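# Put ball in high post's cup, reseat frame

## Task

Get the ball into the cup on top of the tall post, and return the frame to its original spot sitting on its supports. Both must stay put on their own once the arms let go, since anything held there only by a robot does not count. Finish by opening the grippers and pulling the arms away.

## Robot and tools

Setup: three identical i2rt Big YAM arms named arm1, arm2 and arm3. Each has six rotary joints, a two-finger gripper and a wrist camera (arm1_cam_wrist, arm2_cam_wrist, arm3_cam_wrist). Two fixed room cameras, cam_high and cam_low, are not attached to any arm. With joints 1 and 6 at zero and the hand level and pointing ahead, the wrist camera rides on top of the hand looking toward the fingertips. The hand reaches roughly 1.0 m from the joint 1 axis when fully extended. The arms act independently: if one stalls, the others keep moving.

Frames: every pose shares a single scene frame whose origin lies on the floor, with +z upward. The hand point is the spot midway between the fingertips. The hand's z axis runs along the fingers and its y axis is the direction the fingers open and close. Hand poses are computed from each arm's true base pose, which is never printed.

Joints (names exactly as used in calls; tolerance for counting as reached in brackets):
- joint1_rad: -2.879 to 2.879 (0.045). Spins the arm about its base; positive is counter-clockwise seen from above; at 0 the arm extends the way its base faces.
- joint2_rad: 0 to 3.141 (0.14). Shoulder; 0 has the upper arm aimed backward, about level; increasing lifts it up and then forward.
- joint3_rad: 0 to 3.019 (0.09). Elbow; 0 folds the forearm onto the upper arm; increasing unfolds it.
- joint4_rad: -1.692 to 1.57 (0.055). Hand pitch; positive tilts the fingers up.
- joint5_rad: -1.57 to 1.57 (0.03). Sideways hand swing; positive goes to the arm's right.
- joint6_rad: -2.094 to 2.094 (0.035). Hand roll; positive is clockwise when viewed from behind the hand.
- gripper_m: 0 to 0.093 (0.003). Fingertip gap in metres; each pad squeezes at most about 50 to 62 N, less on some units.
Joint values are radians; every value is an absolute target, never an offset from the current reading. Joints move at different speeds, so the hand may take a wide curved path between postures.

Tools:
- execute_actions: argument actions is a list holding exactly one action or nothing. An action is an object with optional keys arm1, arm2, arm3; each holds a joints object mapping any of the seven names above to a target. Example: {"arm1": {"joints": {"gripper_m": 0.05}}, "arm2": {"joints": {"joint1_rad": 0.3}}}. All commanded motions begin together and may finish at different moments; one action lasts at most 15 s. Optional cameras lists which images to return (names above or "all"); omitted, null or ["all"] gives every camera, [] gives none. An empty actions list just reports state and images. Any unknown key, bad camera name or out-of-range value rejects the whole call with nothing moving.
- wait: seconds from 0 to 10; commands nothing new, the scene keeps running, returns state and images.
- zoom_image: camera plus region [x0, y0, x1, y1] in pixels of that camera's latest full image, origin top-left, at most 504 by 504; gives a sharper close-up.
- finished_scene: scene (integer) ends the current scene permanently after the last command is held; its result tells whether the goal was met and gives the next task.

Reading results: the pictures line names cameras in image order, taken at call end. joint_positions gives current joint values. joint_status tells how each commanded motion ended: reached, off_target (stopped short and may still be pushing), contact_stop or time_out (target dropped and the joint holds where it stopped, though a timed-out joint may keep a target near its position, within 0.375, 0.375, 0.113, 0.225, 0.075, 0.3 rad for joints 1 to 6, and keep pushing; it will move there if freed), not_followed (a safety check blocked that arm's targets; the arm may retry them on later actions until new passing targets arrive). A "joint command not followed" line, usually with a cause line, marks such a block; the gripper part of the action still runs. on_its_own lists joints doing things this call did not command; its "held at" value is the held target, not the position. Joint torques are whole drive outputs in joint order, noisy and offset per unit, nonzero even with no contact, so treat them cautiously. MOTOR HOT appears from 85 °C; at 100 °C an OVER-TEMPERATURE FAULT drops that arm, and unfinished keys show limit_stop_at_motor_heat: resend the targets.

Cautions: a joint or arm left out of an action may still be driving toward an earlier target; to relieve a pushing joint, command its reported position. Tiny target changes may not move a joint at all. The arms do not halt on contact and can push hard, which heats motors; loaded joints sag. The anti-collision check can react late and ignores fingers, gripper housings and wrist cameras, so keep arms well apart: a hard squeeze between two arms fails and ends the run, and a hard hit may. Objects touching arms are fine. Never knock items off the work area or onto the floor, and avoid drops, slips, slamming and shoving. A loose object may occasionally be nudged by an outside push, so check before finishing. While you think, the arms hold the last command and heat keeps building.

Each tool is called after "Request:" as name(argument=value, ...) on one line, values as JSON.

## Session

Request:
execute_actions(actions=[])

Scene clock: 0.00 s.
Joint torques (N m, as the arm reports them, + toward a larger angle): no reading
Motor temperatures (°C, as the motors report them): arm1=[26 24 23 24 22 23] | arm2=[23 23 24 25 24 26] | arm3=[24 24 23 25 26 24]
arm1.joint_positions: joint1_rad=-0.330 joint2_rad=+0.508 joint3_rad=+1.366 joint4_rad=-1.416 joint5_rad=-0.009 joint6_rad=+0.078 gripper_m=+0.094
arm1.joint_status: not commanded
arm1.hand: x=+1.2739 y=+0.0614 z=+1.3337 quat_wxyz=(-0.073, +0.855, -0.192, -0.476) (m; scene frame)
arm2.joint_positions: joint1_rad=+0.006 joint2_rad=+0.597 joint3_rad=+1.379 joint4_rad=-1.291 joint5_rad=+0.067 joint6_rad=-0.150 gripper_m=+0.094
arm2.joint_status: not commanded
arm2.hand: x=-0.6127 y=+1.0525 z=+1.3689 quat_wxyz=(-0.404, -0.380, -0.774, +0.307) (m; scene frame)
arm3.joint_positions: joint1_rad=+0.410 joint2_rad=+0.452 joint3_rad=+1.435 joint4_rad=-1.429 joint5_rad=-0.272 joint6_rad=+0.455 gripper_m=+0.095
arm3.joint_status: not commanded
arm3.hand: x=-0.7608 y=-1.1161 z=+1.3593 quat_wxyz=(-0.209, +0.474, -0.694, -0.500) (m; scene frame)
pictures: arm1_cam_wrist, arm2_cam_wrist, arm3_cam_wrist, cam_high, cam_low
Images, in order (width x height): arm1_cam_wrist 504x504, arm2_cam_wrist 504x504, arm3_cam_wrist 504x504, cam_high 504x504, cam_low 504x504.

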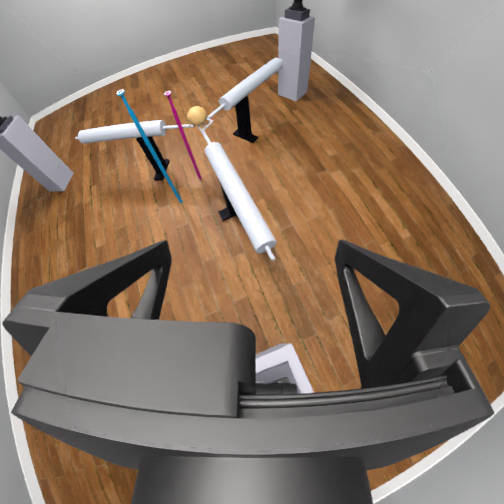

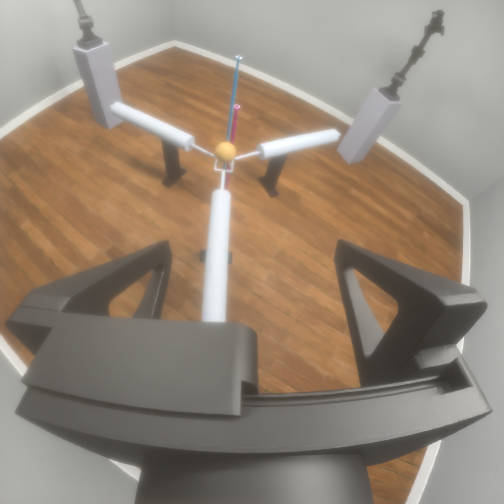

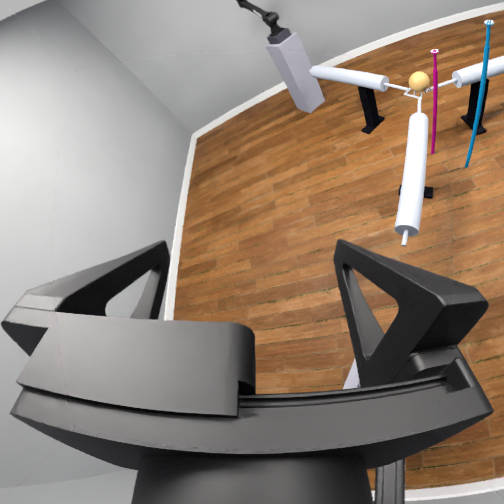

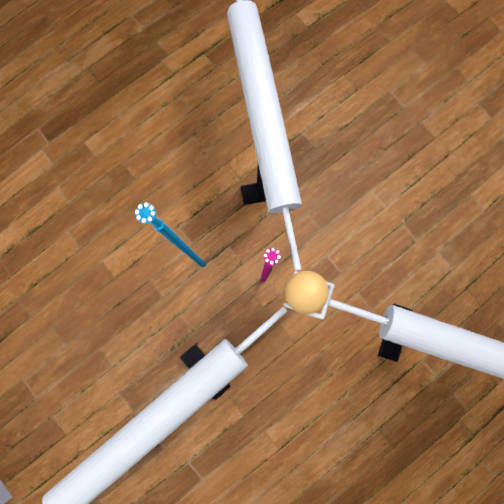

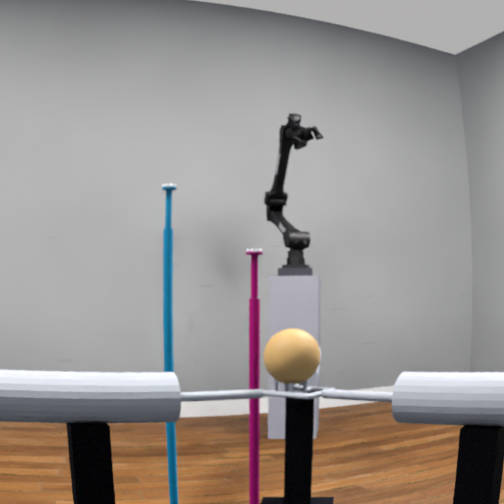

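Request:
zoom_image(camera="cam_high", region=[120, 180, 420, 400])

Request:
zoom_image(camera="cam_low", region=[200, 300, 400, 450])

Request:
zoom_image(camera="arm1_cam_wrist", region=[60, 40, 320, 280])

Request:
zoom_image(camera="arm2_cam_wrist", region=[150, 90, 300, 220])

Region (120, 180, 420, 400) of cam_high's 504x504 image, scaled by 1.680, with more detail than that image has; it fills the top 370 rows of this view, and the rest is white.

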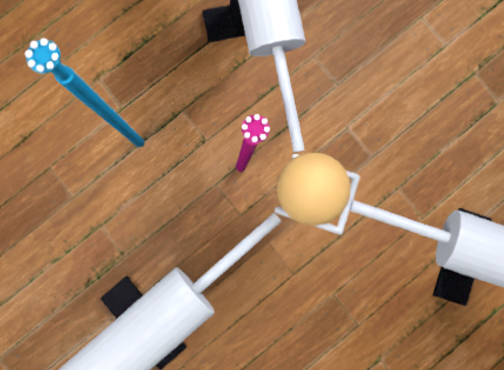

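Region (200, 300, 400, 450) of cam_low's 504x504 image, scaled by 2.520, with more detail than that image has; it fills the top 378 rows of this view, and the rest is white.

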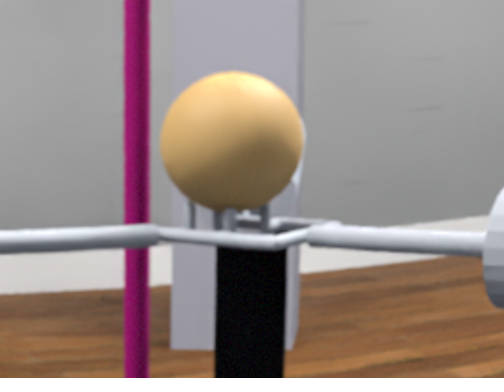

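Region (60, 40, 320, 280) of arm1_cam_wrist's 504x504 image, scaled by 1.938, with more detail than that image has; it fills the top 465 rows of this view, and the rest is white.

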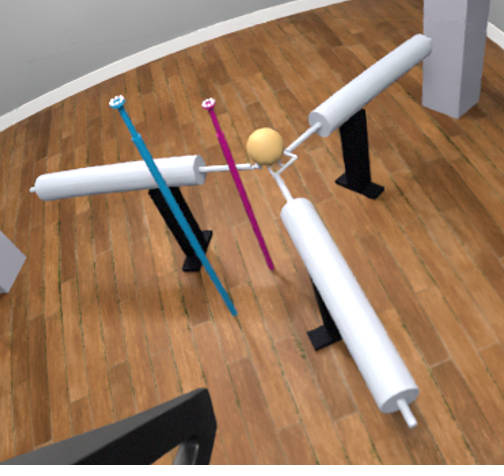

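Region (150, 90, 300, 220) of arm2_cam_wrist's 504x504 image, scaled by 3.360, with more detail than that image has; it fills the top 437 rows of this view, and the rest is white.

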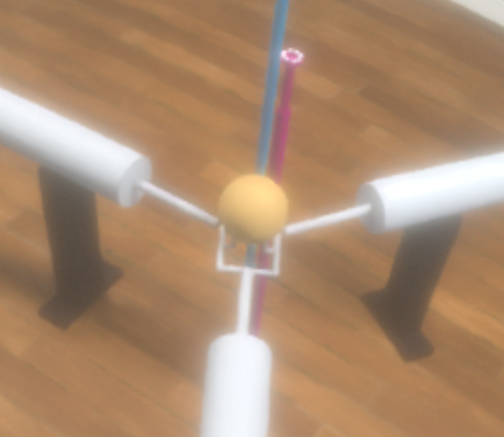

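Request:
execute_actions(actions=[{"arm1":{"joints":{"joint1_rad":0,"joint2_rad":1.2,"joint3_rad":1.0,"joint4_rad":0.2,"joint5_rad":0,"joint6_rad":0}},"arm2":{"joints":{"joint1_rad":0,"joint2_rad":1.57,"joint3_rad":1.0,"joint4_rad":0.0,"joint5_rad":0,"joint6_rad":0}},"arm3":{"joints":{"joint1_rad":0,"joint2_rad":1.2,"joint3_rad":0.6,"joint4_rad":-0.4,"joint5_rad":0,"joint6_rad":0}}}])

Scene clock: 31.63 s.
Joint torques (N m, as the arm reports them, + toward a larger angle): arm1=[ -0.64 -10.97  13.26   2.49   0.08  -0.2 ] | arm2=[  0.7  -12.14   9.27   2.45  -0.02   0.22] | arm3=[-0.46 -8.36  9.89  2.41  0.16 -0.14]
Motor temperatures (°C, as the motors report them): arm1=[26 25 26 24 22 23] | arm2=[23 23 28 25 24 26] | arm3=[24 24 25 25 26 24]
arm1.joint_positions: joint1_rad=-0.009 joint2_rad=+1.202 joint3_rad=+0.989 joint4_rad=+0.183 joint5_rad=+0.000 joint6_rad=+0.014 gripper_m=+0.094
arm1.joint_status: all done
arm1.hand: x=+0.8785 y=+0.0278 z=+1.2162 quat_wxyz=(-0.017, +0.721, -0.021, -0.692) (m; scene frame)
arm2.joint_positions: joint1_rad=+0.006 joint2_rad=+1.553 joint3_rad=+1.000 joint4_rad=-0.017 joint5_rad=+0.003 joint6_rad=-0.011 gripper_m=+0.094
arm2.joint_status: all done
arm2.hand: x=-0.4067 y=+0.7295 z=+0.9961 quat_wxyz=(-0.415, -0.426, -0.767, +0.241) (m; scene frame)
arm3.joint_positions: joint1_rad=+0.003 joint2_rad=+1.193 joint3_rad=+0.602 joint4_rad=-0.420 joint5_rad=-0.002 joint6_rad=+0.014 gripper_m=+0.095
arm3.joint_status: all done
arm3.hand: x=-0.5362 y=-0.9118 z=+0.8767 quat_wxyz=(-0.240, +0.484, -0.829, -0.144) (m; scene frame)
pictures: arm1_cam_wrist, arm2_cam_wrist, arm3_cam_wrist, cam_high, cam_low
Images, in order (width x height): arm1_cam_wrist 504x504, arm2_cam_wrist 504x504, arm3_cam_wrist 504x504, cam_high 504x504, cam_low 504x504.

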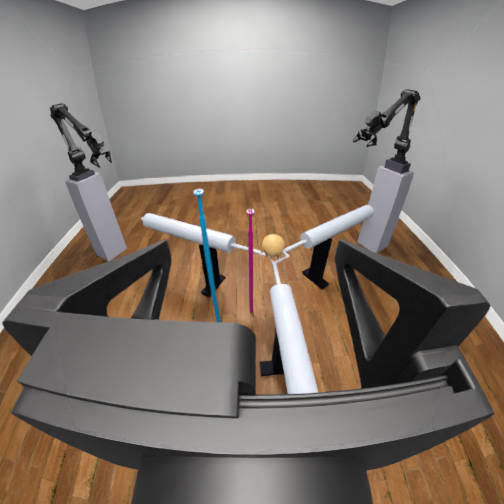

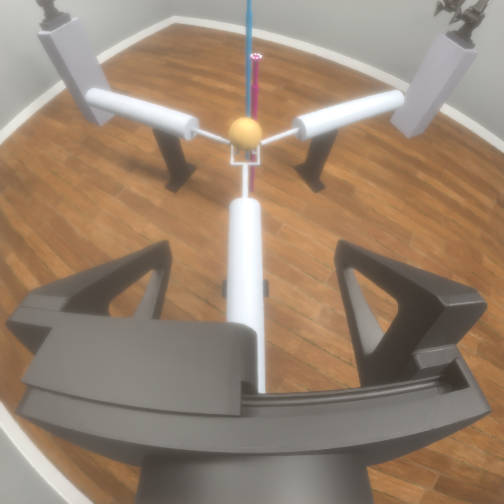

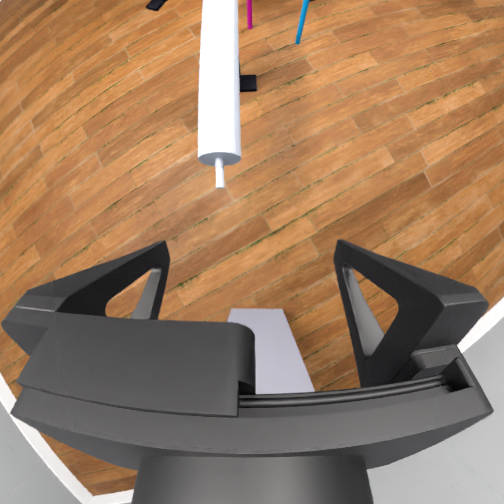

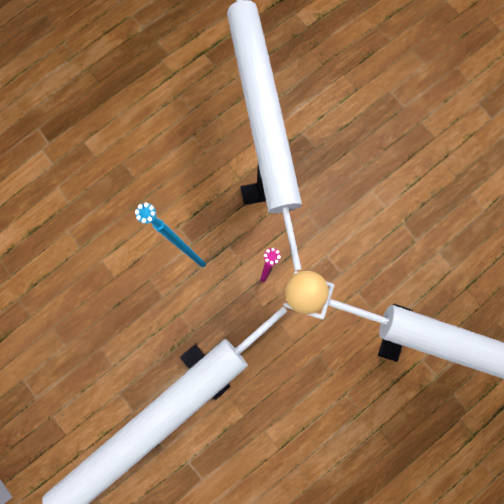

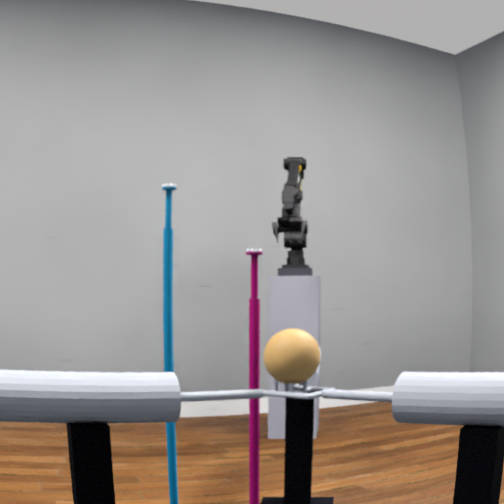

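Request:
execute_actions(actions=[{"arm1":{"joints":{"joint4_rad":-1.0}},"arm2":{"joints":{"joint3_rad":0.5}},"arm3":{"joints":{"joint2_rad":1.5}}}])

Scene clock: 62.73 s.
Joint torques (N m, as the arm reports them, + toward a larger angle): arm1=[-0.6  -9.77 12.3   0.49  0.07 -0.2 ] | arm2=[ 0.8  -8.53  5.23  1.38 -0.03  0.22] | arm3=[ -0.62 -10.49   7.66   1.56   0.18  -0.15]
Motor temperatures (°C, as the motors report them): arm1=[26 25 29 25 22 23] | arm2=[23 24 29 26 24 26] | arm3=[24 25 25 25 26 24]
arm1.joint_positions: joint1_rad=-0.009 joint2_rad=+1.201 joint3_rad=+0.989 joint4_rad=-0.990 joint5_rad=+0.000 joint6_rad=+0.014 gripper_m=+0.094
arm1.joint_status: all done
arm1.hand: x=+1.0383 y=+0.0211 z=+0.9961 quat_wxyz=(-0.008, +0.983, -0.033, -0.178) (m; scene frame)
arm2.joint_positions: joint1_rad=+0.006 joint2_rad=+1.559 joint3_rad=+0.503 joint4_rad=-0.004 joint5_rad=+0.003 joint6_rad=-0.011 gripper_m=+0.094
arm2.joint_status: all done
arm2.hand: x=-0.5223 y=+0.9184 z=+0.7825 quat_wxyz=(-0.217, -0.470, -0.846, +0.129) (m; scene frame)
arm3.joint_positions: joint1_rad=+0.003 joint2_rad=+1.495 joint3_rad=+0.598 joint4_rad=-0.414 joint5_rad=-0.002 joint6_rad=+0.014 gripper_m=+0.095
arm3.joint_status: all done
arm3.hand: x=-0.5503 y=-0.9382 z=+0.7671 quat_wxyz=(-0.114, +0.499, -0.856, -0.068) (m; scene frame)
pictures: arm1_cam_wrist, arm2_cam_wrist, arm3_cam_wrist, cam_high, cam_low
Images, in order (width x height): arm1_cam_wrist 504x504, arm2_cam_wrist 504x504, arm3_cam_wrist 504x504, cam_high 504x504, cam_low 504x504.

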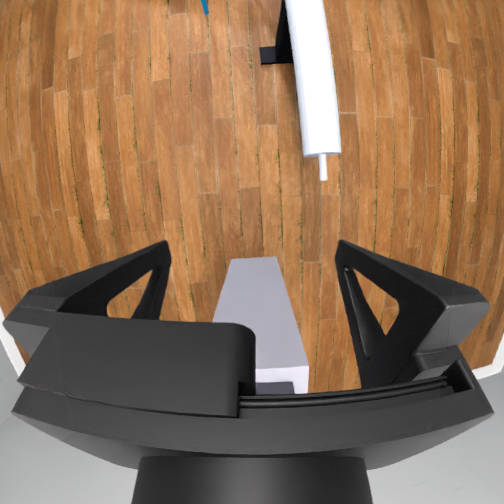

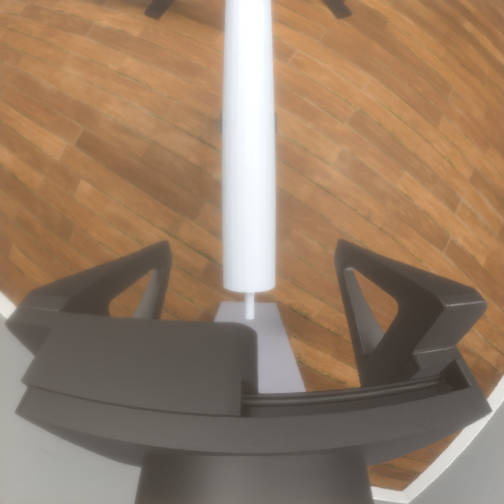

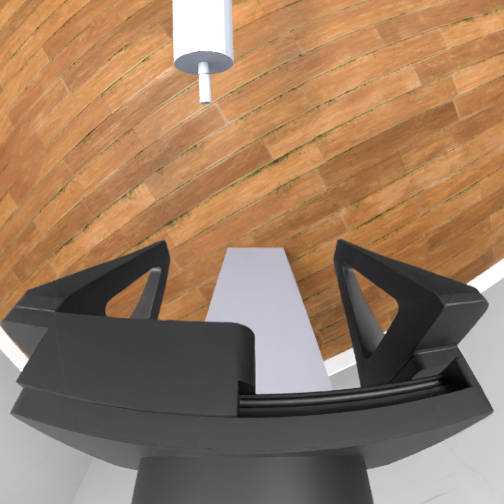

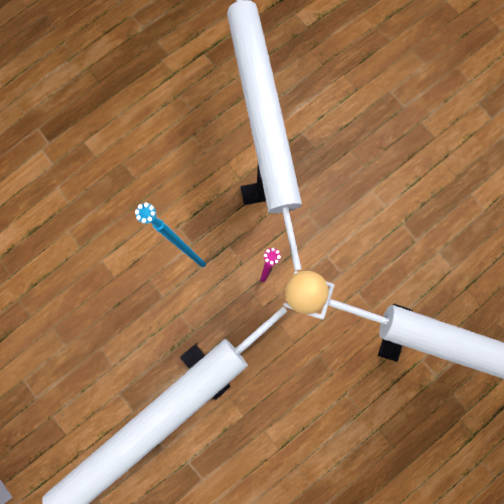

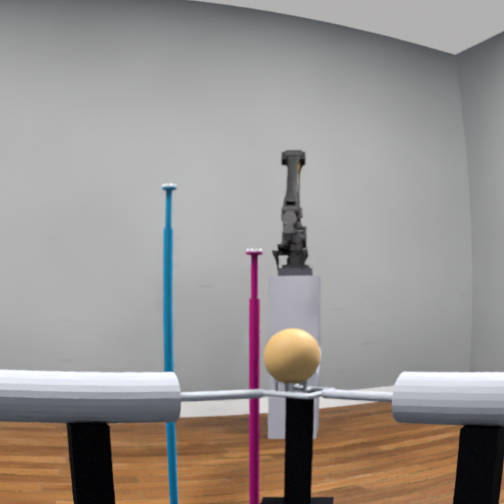

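Request:
execute_actions(actions=[{"arm1":{"joints":{"joint1_rad":-0.36,"joint2_rad":1.9,"joint3_rad":1.535,"joint4_rad":-0.747,"joint6_rad":-0.36}},"arm2":{"joints":{"joint3_rad":0.364,"joint4_rad":0.259}},"arm3":{"joints":{"joint1_rad":0.17,"joint2_rad":1.9,"joint3_rad":1.575,"joint4_rad":-0.782,"joint6_rad":0.17}}}], cameras=[])

Request:
execute_actions(actions=[{"arm1":{"joints":{"joint2_rad":2.288}},"arm2":{"joints":{"joint2_rad":1.923}},"arm3":{"joints":{"joint2_rad":2.293}}}])

Scene clock: 119.37 s.
Joint torques (N m, as the arm reports them, + toward a larger angle): arm1=[ -0.36 -22.01  15.66   1.08   0.03  -0.19] | arm2=[ 0.83 -7.36  4.65  1.96 -0.01  0.23] | arm3=[ -0.99 -21.64  13.56   0.78   0.14   0.09]
Motor temperatures (°C, as the motors report them): arm1=[26 25 30 24 22 23] | arm2=[23 24 27 25 24 26] | arm3=[24 25 25 25 26 24]
arm1.joint_positions: joint1_rad=-0.374 joint2_rad=+1.900 joint3_rad=+1.479 joint4_rad=-0.750 joint5_rad=+0.001 joint6_rad=-0.346 gripper_m=+0.094
arm1.joint_status: all done
arm1.hand: x=+0.8534 y=+0.2660 z=+0.8821 quat_wxyz=(-0.079, +0.980, -0.035, -0.178) (m; scene frame)
arm2.joint_positions: joint1_rad=+0.006 joint2_rad=+1.559 joint3_rad=+0.364 joint4_rad=+0.244 joint5_rad=+0.003 joint6_rad=-0.011 gripper_m=+0.094
arm2.joint_status: all done
arm2.hand: x=-0.5355 y=+0.9402 z=+0.7739 quat_wxyz=(-0.263, -0.463, -0.832, +0.155) (m; scene frame)
arm3.joint_positions: joint1_rad=+0.175 joint2_rad=+1.891 joint3_rad=+1.547 joint4_rad=-0.767 joint5_rad=-0.001 joint6_rad=+0.156 gripper_m=+0.095
arm3.joint_status: all done
arm3.hand: x=-0.5065 y=-0.6187 z=+0.9111 quat_wxyz=(-0.178, +0.502, -0.833, -0.147) (m; scene frame)
pictures: none
No camera images: the call's "cameras" was empty. Leave "cameras" out to get every camera's image.

Scene clock: 120.80 s.
Joint torques (N m, as the arm reports them, + toward a larger angle): arm1=[ -0.49 -23.41   9.64   0.44   0.03  -0.19] | arm2=[ 0.51 -8.92  1.08  1.23 -0.03  0.23] | arm3=[ -0.65 -25.47  10.15   0.28   0.15   0.08]
Motor temperatures (°C, as the motors report them): arm1=[26 26 30 24 22 23] | arm2=[23 24 27 25 24 26] | arm3=[24 26 25 25 26 24]
arm1.joint_positions: joint1_rad=-0.374 joint2_rad=+2.277 joint3_rad=+1.518 joint4_rad=-0.749 joint5_rad=+0.001 joint6_rad=-0.346 gripper_m=+0.094
arm1.joint_status: all done
arm1.hand: x=+0.8930 y=+0.2512 z=+0.6647 quat_wxyz=(-0.017, +0.999, -0.037, -0.024) (m; scene frame)
arm2.joint_positions: joint1_rad=+0.006 joint2_rad=+1.915 joint3_rad=+0.364 joint4_rad=+0.251 joint5_rad=+0.003 joint6_rad=-0.011 gripper_m=+0.094
arm2.joint_status: all done
arm2.hand: x=-0.5783 y=+1.0098 z=+0.6646 quat_wxyz=(-0.115, -0.482, -0.866, +0.070) (m; scene frame)
arm3.joint_positions: joint1_rad=+0.175 joint2_rad=+2.301 joint3_rad=+1.554 joint4_rad=-0.776 joint5_rad=-0.001 joint6_rad=+0.157 gripper_m=+0.095
arm3.joint_status: all done
arm3.hand: x=-0.5236 y=-0.6717 z=+0.6537 quat_wxyz=(-0.022, +0.515, -0.856, -0.016) (m; scene frame)
pictures: arm1_cam_wrist, arm2_cam_wrist, arm3_cam_wrist, cam_high, cam_low
Images, in order (width x height): arm1_cam_wrist 504x504, arm2_cam_wrist 504x504, arm3_cam_wrist 504x504, cam_high 504x504, cam_low 504x504.

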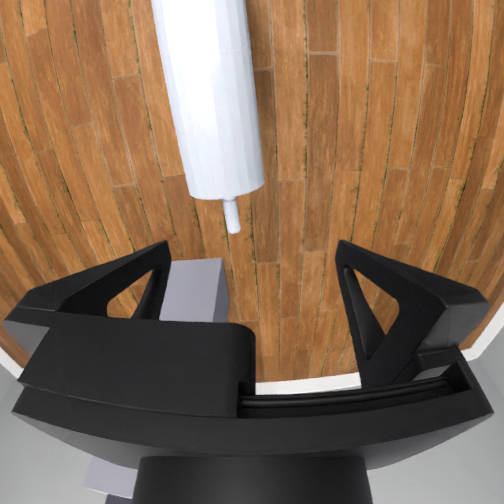

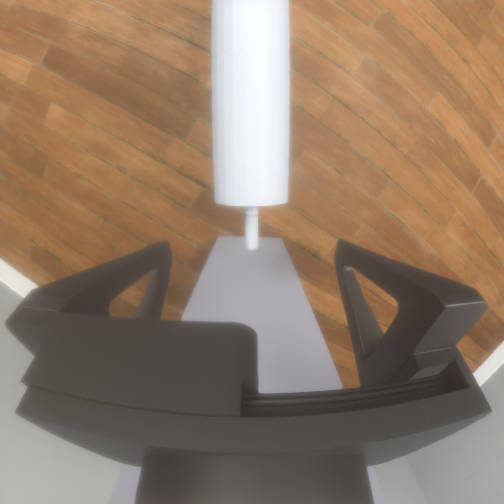

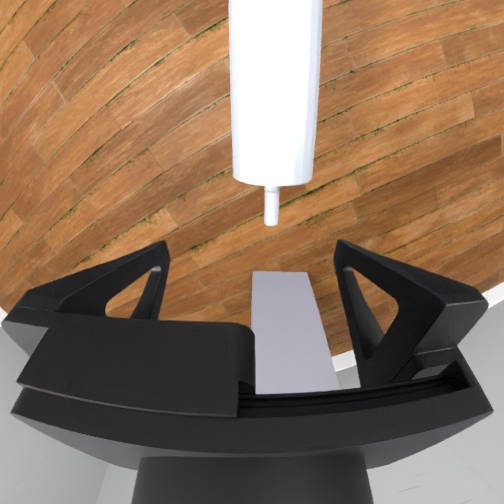

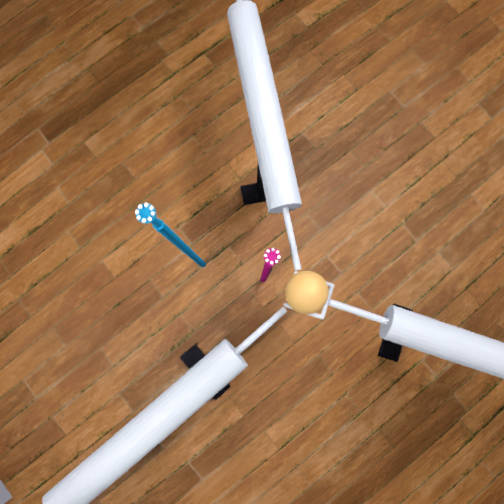

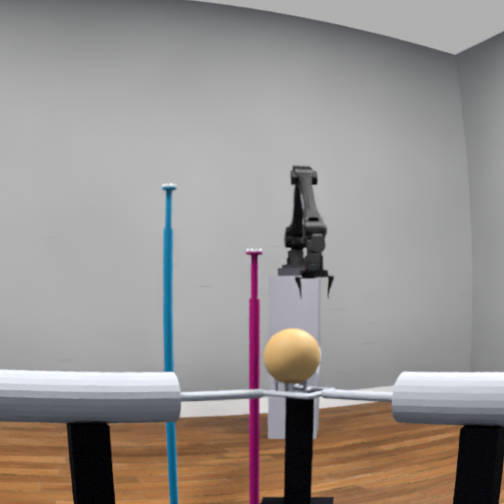

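Request:
execute_actions(actions=[{"arm1":{"joints":{"joint1_rad":-0.34,"joint2_rad":2.426,"joint3_rad":1.40,"joint4_rad":-0.463,"joint6_rad":-0.42}},"arm2":{"joints":{"joint2_rad":2.454,"joint3_rad":0.465,"joint4_rad":0.70}},"arm3":{"joints":{"joint1_rad":0.128,"joint2_rad":2.434,"joint3_rad":1.47,"joint4_rad":-0.523,"joint6_rad":0.12}}}], cameras=["arm1_cam_wrist","arm2_cam_wrist","arm3_cam_wrist","cam_low"])

Scene clock: 148.20 s.
Joint torques (N m, as the arm reports them, + toward a larger angle): arm1=[ -0.53 -22.83   6.54   0.85   0.02  -0.18] | arm2=[  0.73 -10.58  -3.48   1.38  -0.02   0.23] | arm3=[ -0.52 -24.25   7.41   1.21   0.14  -0.15]
Motor temperatures (°C, as the motors report them): arm1=[26 28 29 24 22 23] | arm2=[23 24 26 25 24 26] | arm3=[24 29 26 25 26 24]
arm1.joint_positions: joint1_rad=-0.351 joint2_rad=+2.423 joint3_rad=+1.392 joint4_rad=-0.473 joint5_rad=+0.001 joint6_rad=-0.406 gripper_m=+0.094
arm1.joint_status: all done
arm1.hand: x=+0.9327 y=+0.2209 z=+0.5540 quat_wxyz=(-0.018, +1.000, +0.005, -0.025) (m; scene frame)
arm2.joint_positions: joint1_rad=+0.006 joint2_rad=+2.445 joint3_rad=+0.475 joint4_rad=+0.687 joint5_rad=+0.003 joint6_rad=-0.011 gripper_m=+0.094
arm2.joint_status: all done
arm2.hand: x=-0.5835 y=+1.0172 z=+0.5531 quat_wxyz=(-0.123, -0.481, -0.865, +0.075) (m; scene frame)
arm3.joint_positions: joint1_rad=+0.125 joint2_rad=+2.431 joint3_rad=+1.460 joint4_rad=-0.538 joint5_rad=-0.001 joint6_rad=+0.133 gripper_m=+0.095
arm3.joint_status: all done
arm3.hand: x=-0.5068 y=-0.7125 z=+0.5569 quat_wxyz=(-0.028, +0.504, -0.863, -0.020) (m; scene frame)
pictures: arm1_cam_wrist, arm2_cam_wrist, arm3_cam_wrist, cam_low
Images, in order (width x height): arm1_cam_wrist 504x504, arm2_cam_wrist 504x504, arm3_cam_wrist 504x504, cam_low 504x504.

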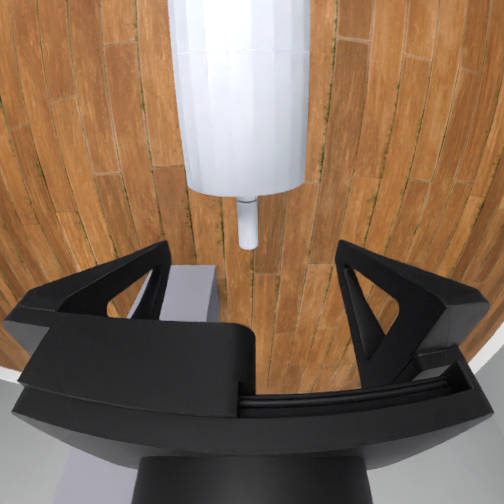

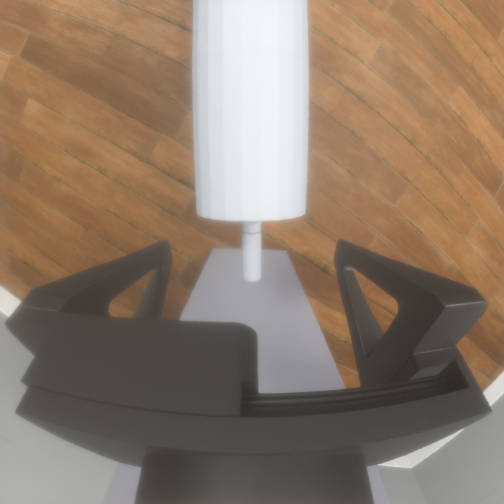

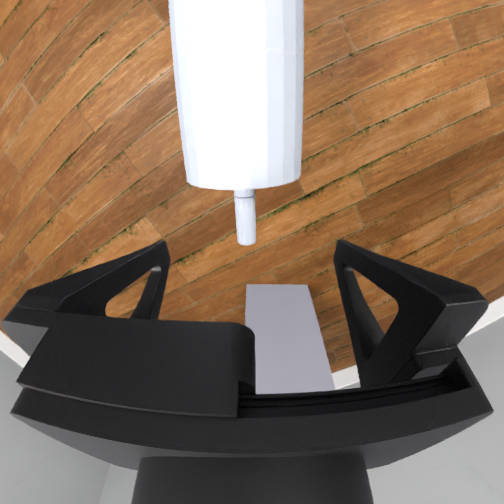

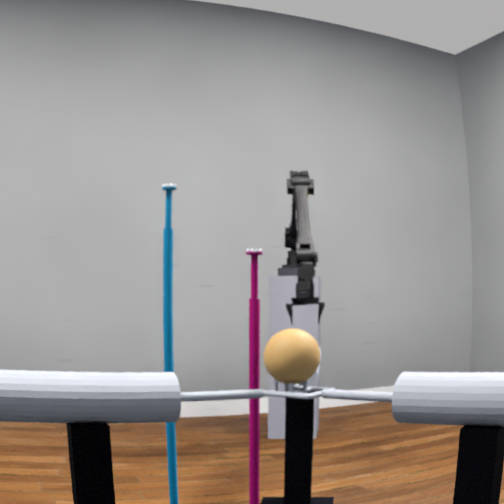

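Request:
execute_actions(actions=[{"arm1":{"joints":{"joint1_rad":-0.358,"joint2_rad":2.66,"joint3_rad":1.465,"joint4_rad":-0.287,"joint6_rad":-0.45}},"arm2":{"joints":{"joint2_rad":2.762,"joint3_rad":0.727,"joint4_rad":0.575}},"arm3":{"joints":{"joint1_rad":0.14,"joint2_rad":2.664,"joint3_rad":1.54,"joint4_rad":-0.355,"joint6_rad":0.14}}}], cameras=["arm1_cam_wrist","arm2_cam_wrist","arm3_cam_wrist","cam_low"])

Scene clock: 162.73 s.
Joint torques (N m, as the arm reports them, + toward a larger angle): arm1=[ -2.12 -19.62   5.04   0.71   0.56  -0.22] | arm2=[ 1.35 -6.67 -0.3  -0.23 -0.15  0.25] | arm3=[  0.38 -21.83   5.26   0.51  -0.11   0.04]
Motor temperatures (°C, as the motors report them): arm1=[26 28 28 24 22 23] | arm2=[23 25 26 25 24 26] | arm3=[24 29 26 25 26 24]
arm1.joint_positions: joint1_rad=-0.349 joint2_rad=+2.608 joint3_rad=+1.463 joint4_rad=-0.294 joint5_rad=-0.017 joint6_rad=-0.433 gripper_m=+0.094
arm1.joint_status: all done
arm1.hand: x=+0.9241 y=+0.2207 z=+0.4712 quat_wxyz=(-0.023, +0.998, +0.020, -0.058) (m; scene frame)
arm2.joint_positions: joint1_rad=+0.002 joint2_rad=+2.678 joint3_rad=+0.692 joint4_rad=+0.597 joint5_rad=+0.004 joint6_rad=-0.012 gripper_m=+0.094
arm2.joint_status: all done
arm2.hand: x=-0.5831 y=+1.0130 z=+0.4674 quat_wxyz=(-0.076, -0.486, -0.869, +0.049) (m; scene frame)
arm3.joint_positions: joint1_rad=+0.130 joint2_rad=+2.626 joint3_rad=+1.544 joint4_rad=-0.351 joint5_rad=+0.006 joint6_rad=+0.133 gripper_m=+0.095
arm3.joint_status: all done
arm3.hand: x=-0.5028 y=-0.6983 z=+0.4687 quat_wxyz=(-0.060, +0.505, -0.860, -0.041) (m; scene frame)
pictures: arm1_cam_wrist, arm2_cam_wrist, arm3_cam_wrist, cam_low
Images, in order (width x height): arm1_cam_wrist 504x504, arm2_cam_wrist 504x504, arm3_cam_wrist 504x504, cam_low 504x504.

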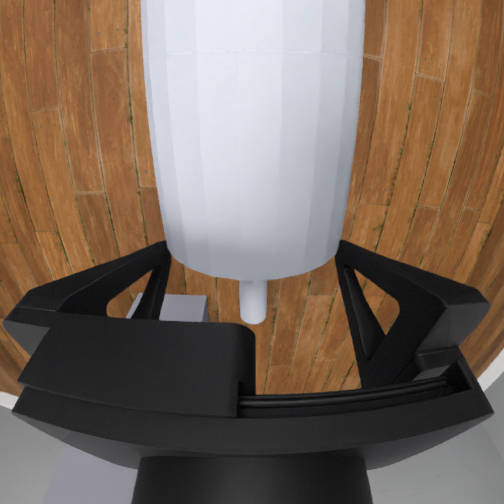

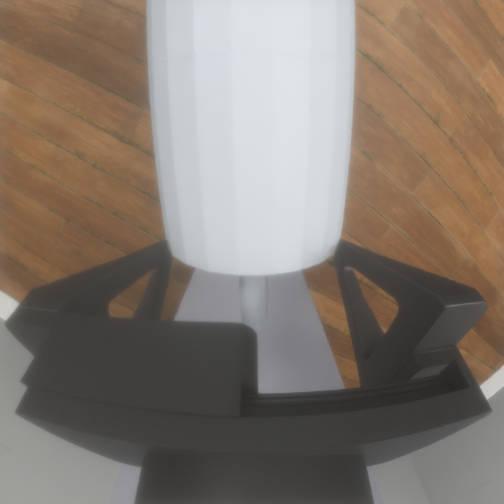

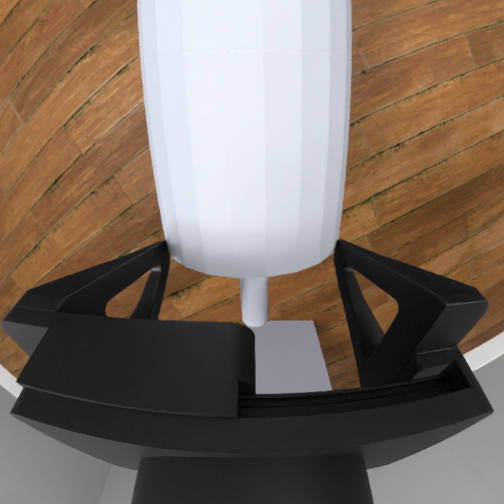

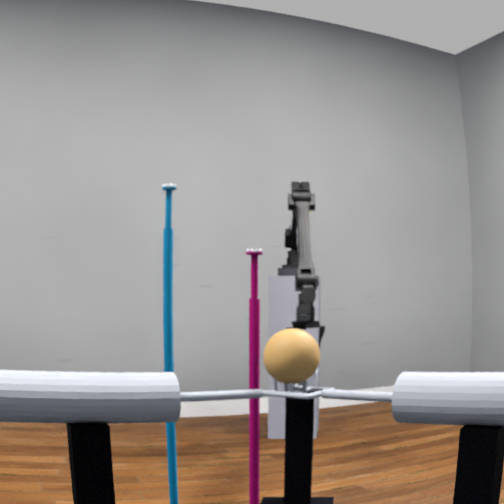

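Request:
execute_actions(actions=[{"arm1":{"joints":{"joint1_rad":-0.365,"joint2_rad":2.531,"joint3_rad":1.355,"joint4_rad":-0.33}},"arm2":{"joints":{"joint2_rad":2.621,"joint3_rad":0.585,"joint4_rad":0.565}},"arm3":{"joints":{"joint1_rad":0.145,"joint2_rad":2.534,"joint3_rad":1.42,"joint4_rad":-0.395}}}], cameras=["arm1_cam_wrist","arm2_cam_wrist","arm3_cam_wrist"])

Scene clock: 172.20 s.
Joint torques (N m, as the arm reports them, + toward a larger angle): arm1=[ -2.48 -23.01   4.23   0.16   0.12  -0.19] | arm2=[  1.04 -11.71  -4.14   0.44  -0.02   0.22] | arm3=[  0.39 -24.7    5.46   0.2   -0.01   0.04]
Motor temperatures (°C, as the motors report them): arm1=[26 28 27 24 23 23] | arm2=[23 24 26 25 24 26] | arm3=[24 29 25 25 26 24]
arm1.joint_positions: joint1_rad=-0.350 joint2_rad=+2.534 joint3_rad=+1.357 joint4_rad=-0.325 joint5_rad=-0.003 joint6_rad=-0.436 gripper_m=+0.094
arm1.joint_status: all done
arm1.hand: x=+0.9595 y=+0.2091 z=+0.4917 quat_wxyz=(-0.017, +0.999, +0.020, -0.027) (m; scene frame)
arm2.joint_positions: joint1_rad=+0.002 joint2_rad=+2.627 joint3_rad=+0.594 joint4_rad=+0.571 joint5_rad=+0.003 joint6_rad=-0.011 gripper_m=+0.094
arm2.joint_status: all done
arm2.hand: x=-0.6034 y=+1.0475 z=+0.4909 quat_wxyz=(-0.045, -0.488, -0.871, +0.031) (m; scene frame)
arm3.joint_positions: joint1_rad=+0.136 joint2_rad=+2.542 joint3_rad=+1.415 joint4_rad=-0.386 joint5_rad=+0.003 joint6_rad=+0.133 gripper_m=+0.095
arm3.joint_status: all done
arm3.hand: x=-0.5235 y=-0.7409 z=+0.4890 quat_wxyz=(-0.027, +0.509, -0.860, -0.017) (m; scene frame)
pictures: arm1_cam_wrist, arm2_cam_wrist, arm3_cam_wrist
Images, in order (width x height): arm1_cam_wrist 504x504, arm2_cam_wrist 504x504, arm3_cam_wrist 504x504.

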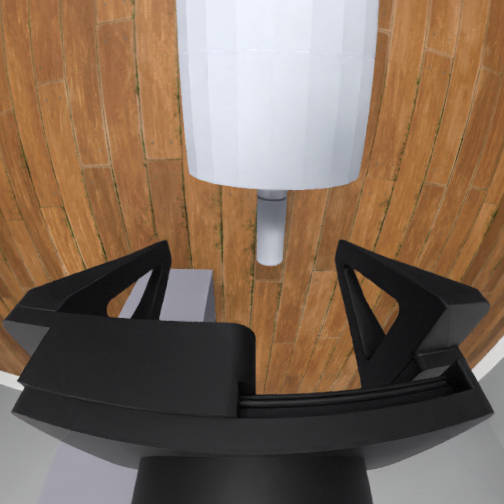

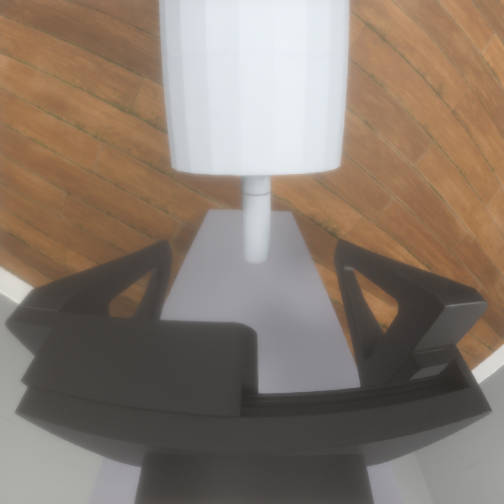

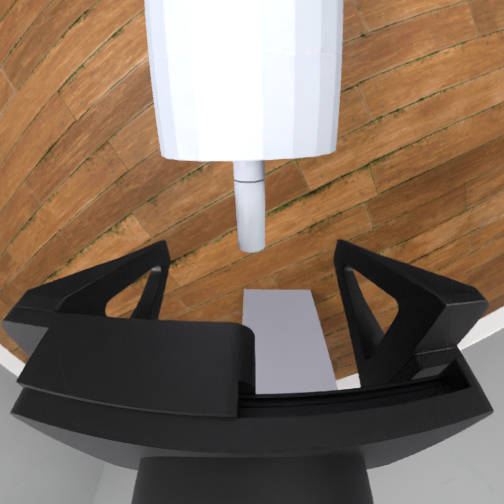

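Request:
execute_actions(actions=[{"arm1":{"joints":{"joint1_rad":-0.395,"joint2_rad":2.63,"joint3_rad":1.39,"joint4_rad":-0.30}},"arm2":{"joints":{"joint2_rad":2.73,"joint3_rad":0.65,"joint4_rad":0.60}},"arm3":{"joints":{"joint2_rad":2.63,"joint3_rad":1.46,"joint4_rad":-0.37}}}], cameras=[])

Request:
execute_actions(actions=[{"arm1":{"joints":{"joint2_rad":2.695,"joint3_rad":1.46,"joint4_rad":-0.262}},"arm2":{"joints":{"joint2_rad":2.825,"joint3_rad":0.739,"joint4_rad":0.64}},"arm3":{"joints":{"joint2_rad":2.698,"joint3_rad":1.536,"joint4_rad":-0.335}}}])

Scene clock: 189.60 s.
Joint torques (N m, as the arm reports them, + toward a larger angle): arm1=[ -1.49 -22.85   4.83   0.44   0.1   -0.19] | arm2=[  1.04 -11.38  -3.72   0.78  -0.02   0.22] | arm3=[  0.56 -21.2    5.8    1.07  -0.02   0.03]
Motor temperatures (°C, as the motors report them): arm1=[26 29 27 24 22 23] | arm2=[23 25 26 25 24 26] | arm3=[24 30 25 25 26 24]
arm1.joint_positions: joint1_rad=-0.388 joint2_rad=+2.627 joint3_rad=+1.377 joint4_rad=-0.306 joint5_rad=-0.002 joint6_rad=-0.436 gripper_m=+0.094
arm1.joint_status: all done
arm1.hand: x=+0.9922 y=+0.2168 z=+0.4482 quat_wxyz=(-0.006, +1.000, +0.002, -0.001) (m; scene frame)
arm2.joint_positions: joint1_rad=+0.002 joint2_rad=+2.718 joint3_rad=+0.649 joint4_rad=+0.593 joint5_rad=+0.003 joint6_rad=-0.011 gripper_m=+0.094
arm2.joint_status: all done
arm2.hand: x=-0.6063 y=+1.0519 z=+0.4635 quat_wxyz=(-0.039, -0.488, -0.872, +0.027) (m; scene frame)
arm3.joint_positions: joint1_rad=+0.136 joint2_rad=+2.603 joint3_rad=+1.449 joint4_rad=-0.381 joint5_rad=+0.003 joint6_rad=+0.133 gripper_m=+0.095
arm3.joint_status: all done
arm3.hand: x=-0.5254 y=-0.7460 z=+0.4627 quat_wxyz=(-0.019, +0.509, -0.861, -0.011) (m; scene frame)
pictures: none
No camera images: the call's "cameras" was empty. Leave "cameras" out to get every camera's image.

Scene clock: 190.37 s.
Joint torques (N m, as the arm reports them, + toward a larger angle): arm1=[ -2.12 -21.33   5.45   0.62   0.1   -0.19] | arm2=[  0.99 -10.51  -3.71   0.97  -0.03   0.21] | arm3=[  0.51 -21.63   6.52   1.16   0.01   0.03]
Motor temperatures (°C, as the motors report them): arm1=[26 29 27 24 22 23] | arm2=[23 25 26 25 24 26] | arm3=[24 30 25 25 26 24]
arm1.joint_positions: joint1_rad=-0.388 joint2_rad=+2.675 joint3_rad=+1.442 joint4_rad=-0.270 joint5_rad=-0.002 joint6_rad=-0.436 gripper_m=+0.094
arm1.joint_status: all done
arm1.hand: x=+0.9695 y=+0.2275 z=+0.4333 quat_wxyz=(-0.018, +1.000, +0.002, -0.026) (m; scene frame)
arm2.joint_positions: joint1_rad=+0.002 joint2_rad=+2.809 joint3_rad=+0.736 joint4_rad=+0.631 joint5_rad=+0.003 joint6_rad=-0.011 gripper_m=+0.094
arm2.joint_status: all done
arm2.hand: x=-0.5996 y=+1.0404 z=+0.4308 quat_wxyz=(-0.053, -0.487, -0.871, +0.035) (m; scene frame)
arm3.joint_positions: joint1_rad=+0.136 joint2_rad=+2.665 joint3_rad=+1.520 joint4_rad=-0.348 joint5_rad=+0.003 joint6_rad=+0.133 gripper_m=+0.095
arm3.joint_status: all done
arm3.hand: x=-0.5176 y=-0.7260 z=+0.4423 quat_wxyz=(-0.036, +0.509, -0.860, -0.024) (m; scene frame)
pictures: arm1_cam_wrist, arm2_cam_wrist, arm3_cam_wrist, cam_high, cam_low
Images, in order (width x height): arm1_cam_wrist 504x504, arm2_cam_wrist 504x504, arm3_cam_wrist 504x504, cam_high 504x504, cam_low 504x504.

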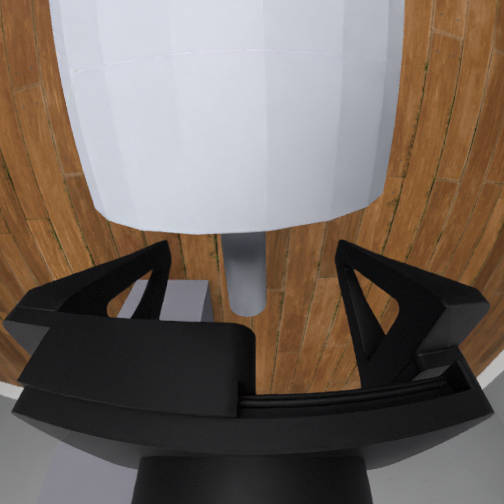

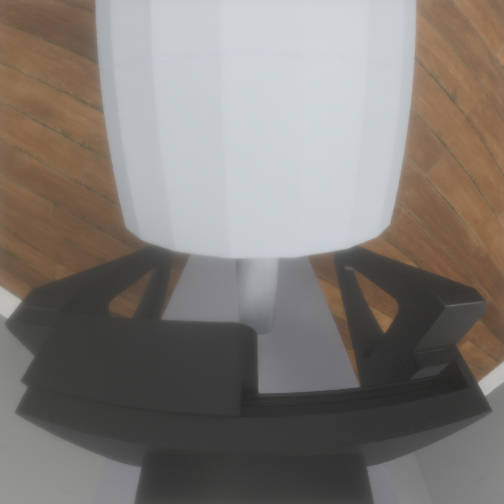

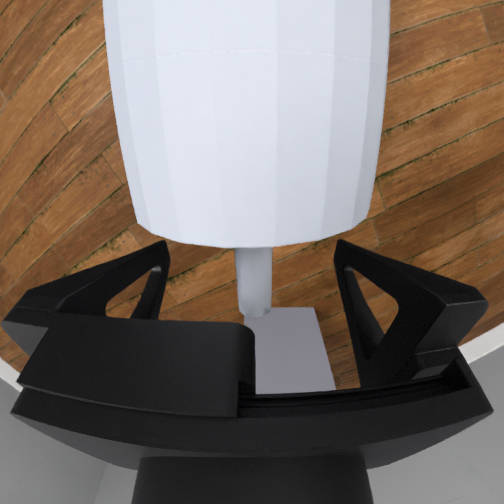

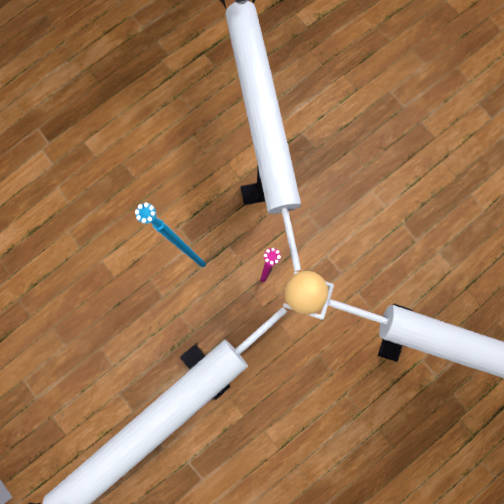

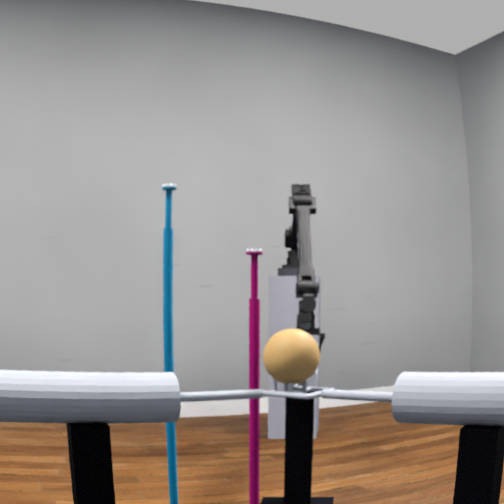

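Request:
execute_actions(actions=[{"arm1":{"joints":{"joint1_rad":-0.37,"joint2_rad":2.725,"joint3_rad":1.48,"joint4_rad":-0.25}},"arm2":{"joints":{"joint2_rad":2.865,"joint3_rad":0.765,"joint4_rad":0.645}},"arm3":{"joints":{"joint2_rad":2.73,"joint3_rad":1.555,"joint4_rad":-0.325}}}], cameras=[])

Request:
execute_actions(actions=[], cameras=["arm1_cam_wrist","arm2_cam_wrist","arm3_cam_wrist"])

Scene clock: 197.03 s.
Joint torques (N m, as the arm reports them, + toward a larger angle): arm1=[ -0.16 -21.22   5.65   0.72   0.1   -0.19] | arm2=[  0.92 -10.65  -3.29   0.73  -0.04   0.21] | arm3=[  0.33 -21.56   6.52   1.21  -0.01   0.04]
Motor temperatures (°C, as the motors report them): arm1=[26 29 27 24 22 23] | arm2=[23 25 26 25 24 26] | arm3=[24 30 25 25 26 24]
arm1.joint_positions: joint1_rad=-0.388 joint2_rad=+2.707 joint3_rad=+1.459 joint4_rad=-0.259 joint5_rad=-0.002 joint6_rad=-0.436 gripper_m=+0.094
arm1.joint_status: all done
arm1.hand: x=+0.9725 y=+0.2263 z=+0.4197 quat_wxyz=(-0.017, +1.000, +0.002, -0.024) (m; scene frame)
arm2.joint_positions: joint1_rad=+0.002 joint2_rad=+2.846 joint3_rad=+0.758 joint4_rad=+0.635 joint5_rad=+0.003 joint6_rad=-0.011 gripper_m=+0.094
arm2.joint_status: all done
arm2.hand: x=-0.6023 y=+1.0448 z=+0.4192 quat_wxyz=(-0.049, -0.487, -0.871, +0.033) (m; scene frame)
arm3.joint_positions: joint1_rad=+0.136 joint2_rad=+2.695 joint3_rad=+1.538 joint4_rad=-0.339 joint5_rad=+0.003 joint6_rad=+0.133 gripper_m=+0.095
arm3.joint_status: all done
arm3.hand: x=-0.5183 y=-0.7281 z=+0.4289 quat_wxyz=(-0.034, +0.509, -0.860, -0.022) (m; scene frame)
pictures: none
No camera images: the call's "cameras" was empty. Leave "cameras" out to get every camera's image.

Scene clock: 197.03 s.
Joint torques (N m, as the arm reports them, + toward a larger angle): arm1=[ -0.16 -21.22   5.65   0.72   0.1   -0.19] | arm2=[  0.92 -10.65  -3.29   0.73  -0.04   0.21] | arm3=[  0.33 -21.56   6.52   1.21  -0.01   0.04]
Motor temperatures (°C, as the motors report them): arm1=[26 29 27 24 22 23] | arm2=[23 25 26 25 24 26] | arm3=[24 30 25 25 26 24]
arm1.joint_positions: joint1_rad=-0.388 joint2_rad=+2.707 joint3_rad=+1.459 joint4_rad=-0.259 joint5_rad=-0.002 joint6_rad=-0.436 gripper_m=+0.094
arm1.joint_status: all done
arm1.hand: x=+0.9725 y=+0.2263 z=+0.4197 quat_wxyz=(-0.017, +1.000, +0.002, -0.024) (m; scene frame)
arm2.joint_positions: joint1_rad=+0.002 joint2_rad=+2.846 joint3_rad=+0.758 joint4_rad=+0.635 joint5_rad=+0.003 joint6_rad=-0.011 gripper_m=+0.094
arm2.joint_status: all done
arm2.hand: x=-0.6023 y=+1.0448 z=+0.4192 quat_wxyz=(-0.049, -0.487, -0.871, +0.033) (m; scene frame)
arm3.joint_positions: joint1_rad=+0.136 joint2_rad=+2.695 joint3_rad=+1.538 joint4_rad=-0.339 joint5_rad=+0.003 joint6_rad=+0.133 gripper_m=+0.095
arm3.joint_status: all done
arm3.hand: x=-0.5183 y=-0.7281 z=+0.4289 quat_wxyz=(-0.034, +0.509, -0.860, -0.022) (m; scene frame)
pictures: arm1_cam_wrist, arm2_cam_wrist, arm3_cam_wrist
Images, in order (width x height): arm1_cam_wrist 504x504, arm2_cam_wrist 504x504, arm3_cam_wrist 504x504.

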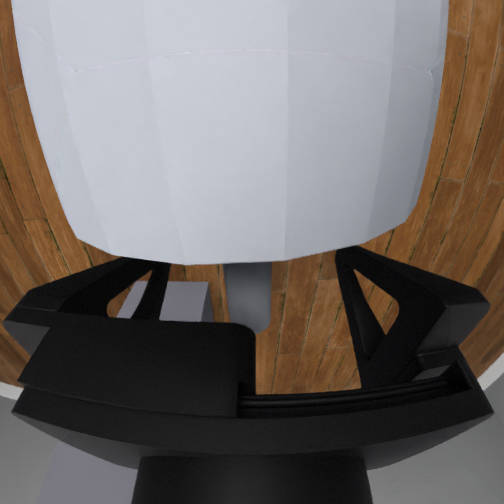

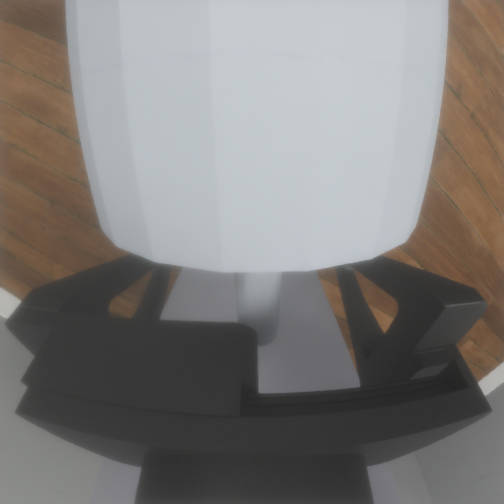

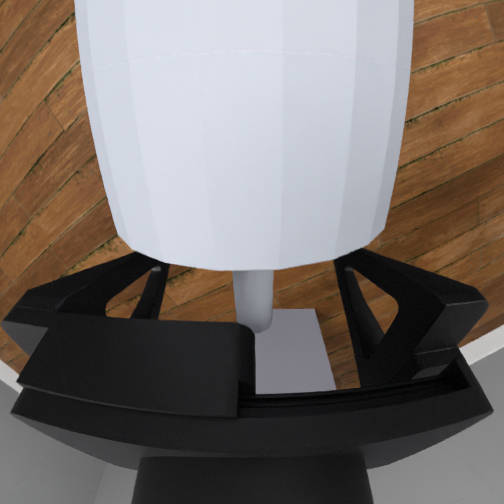

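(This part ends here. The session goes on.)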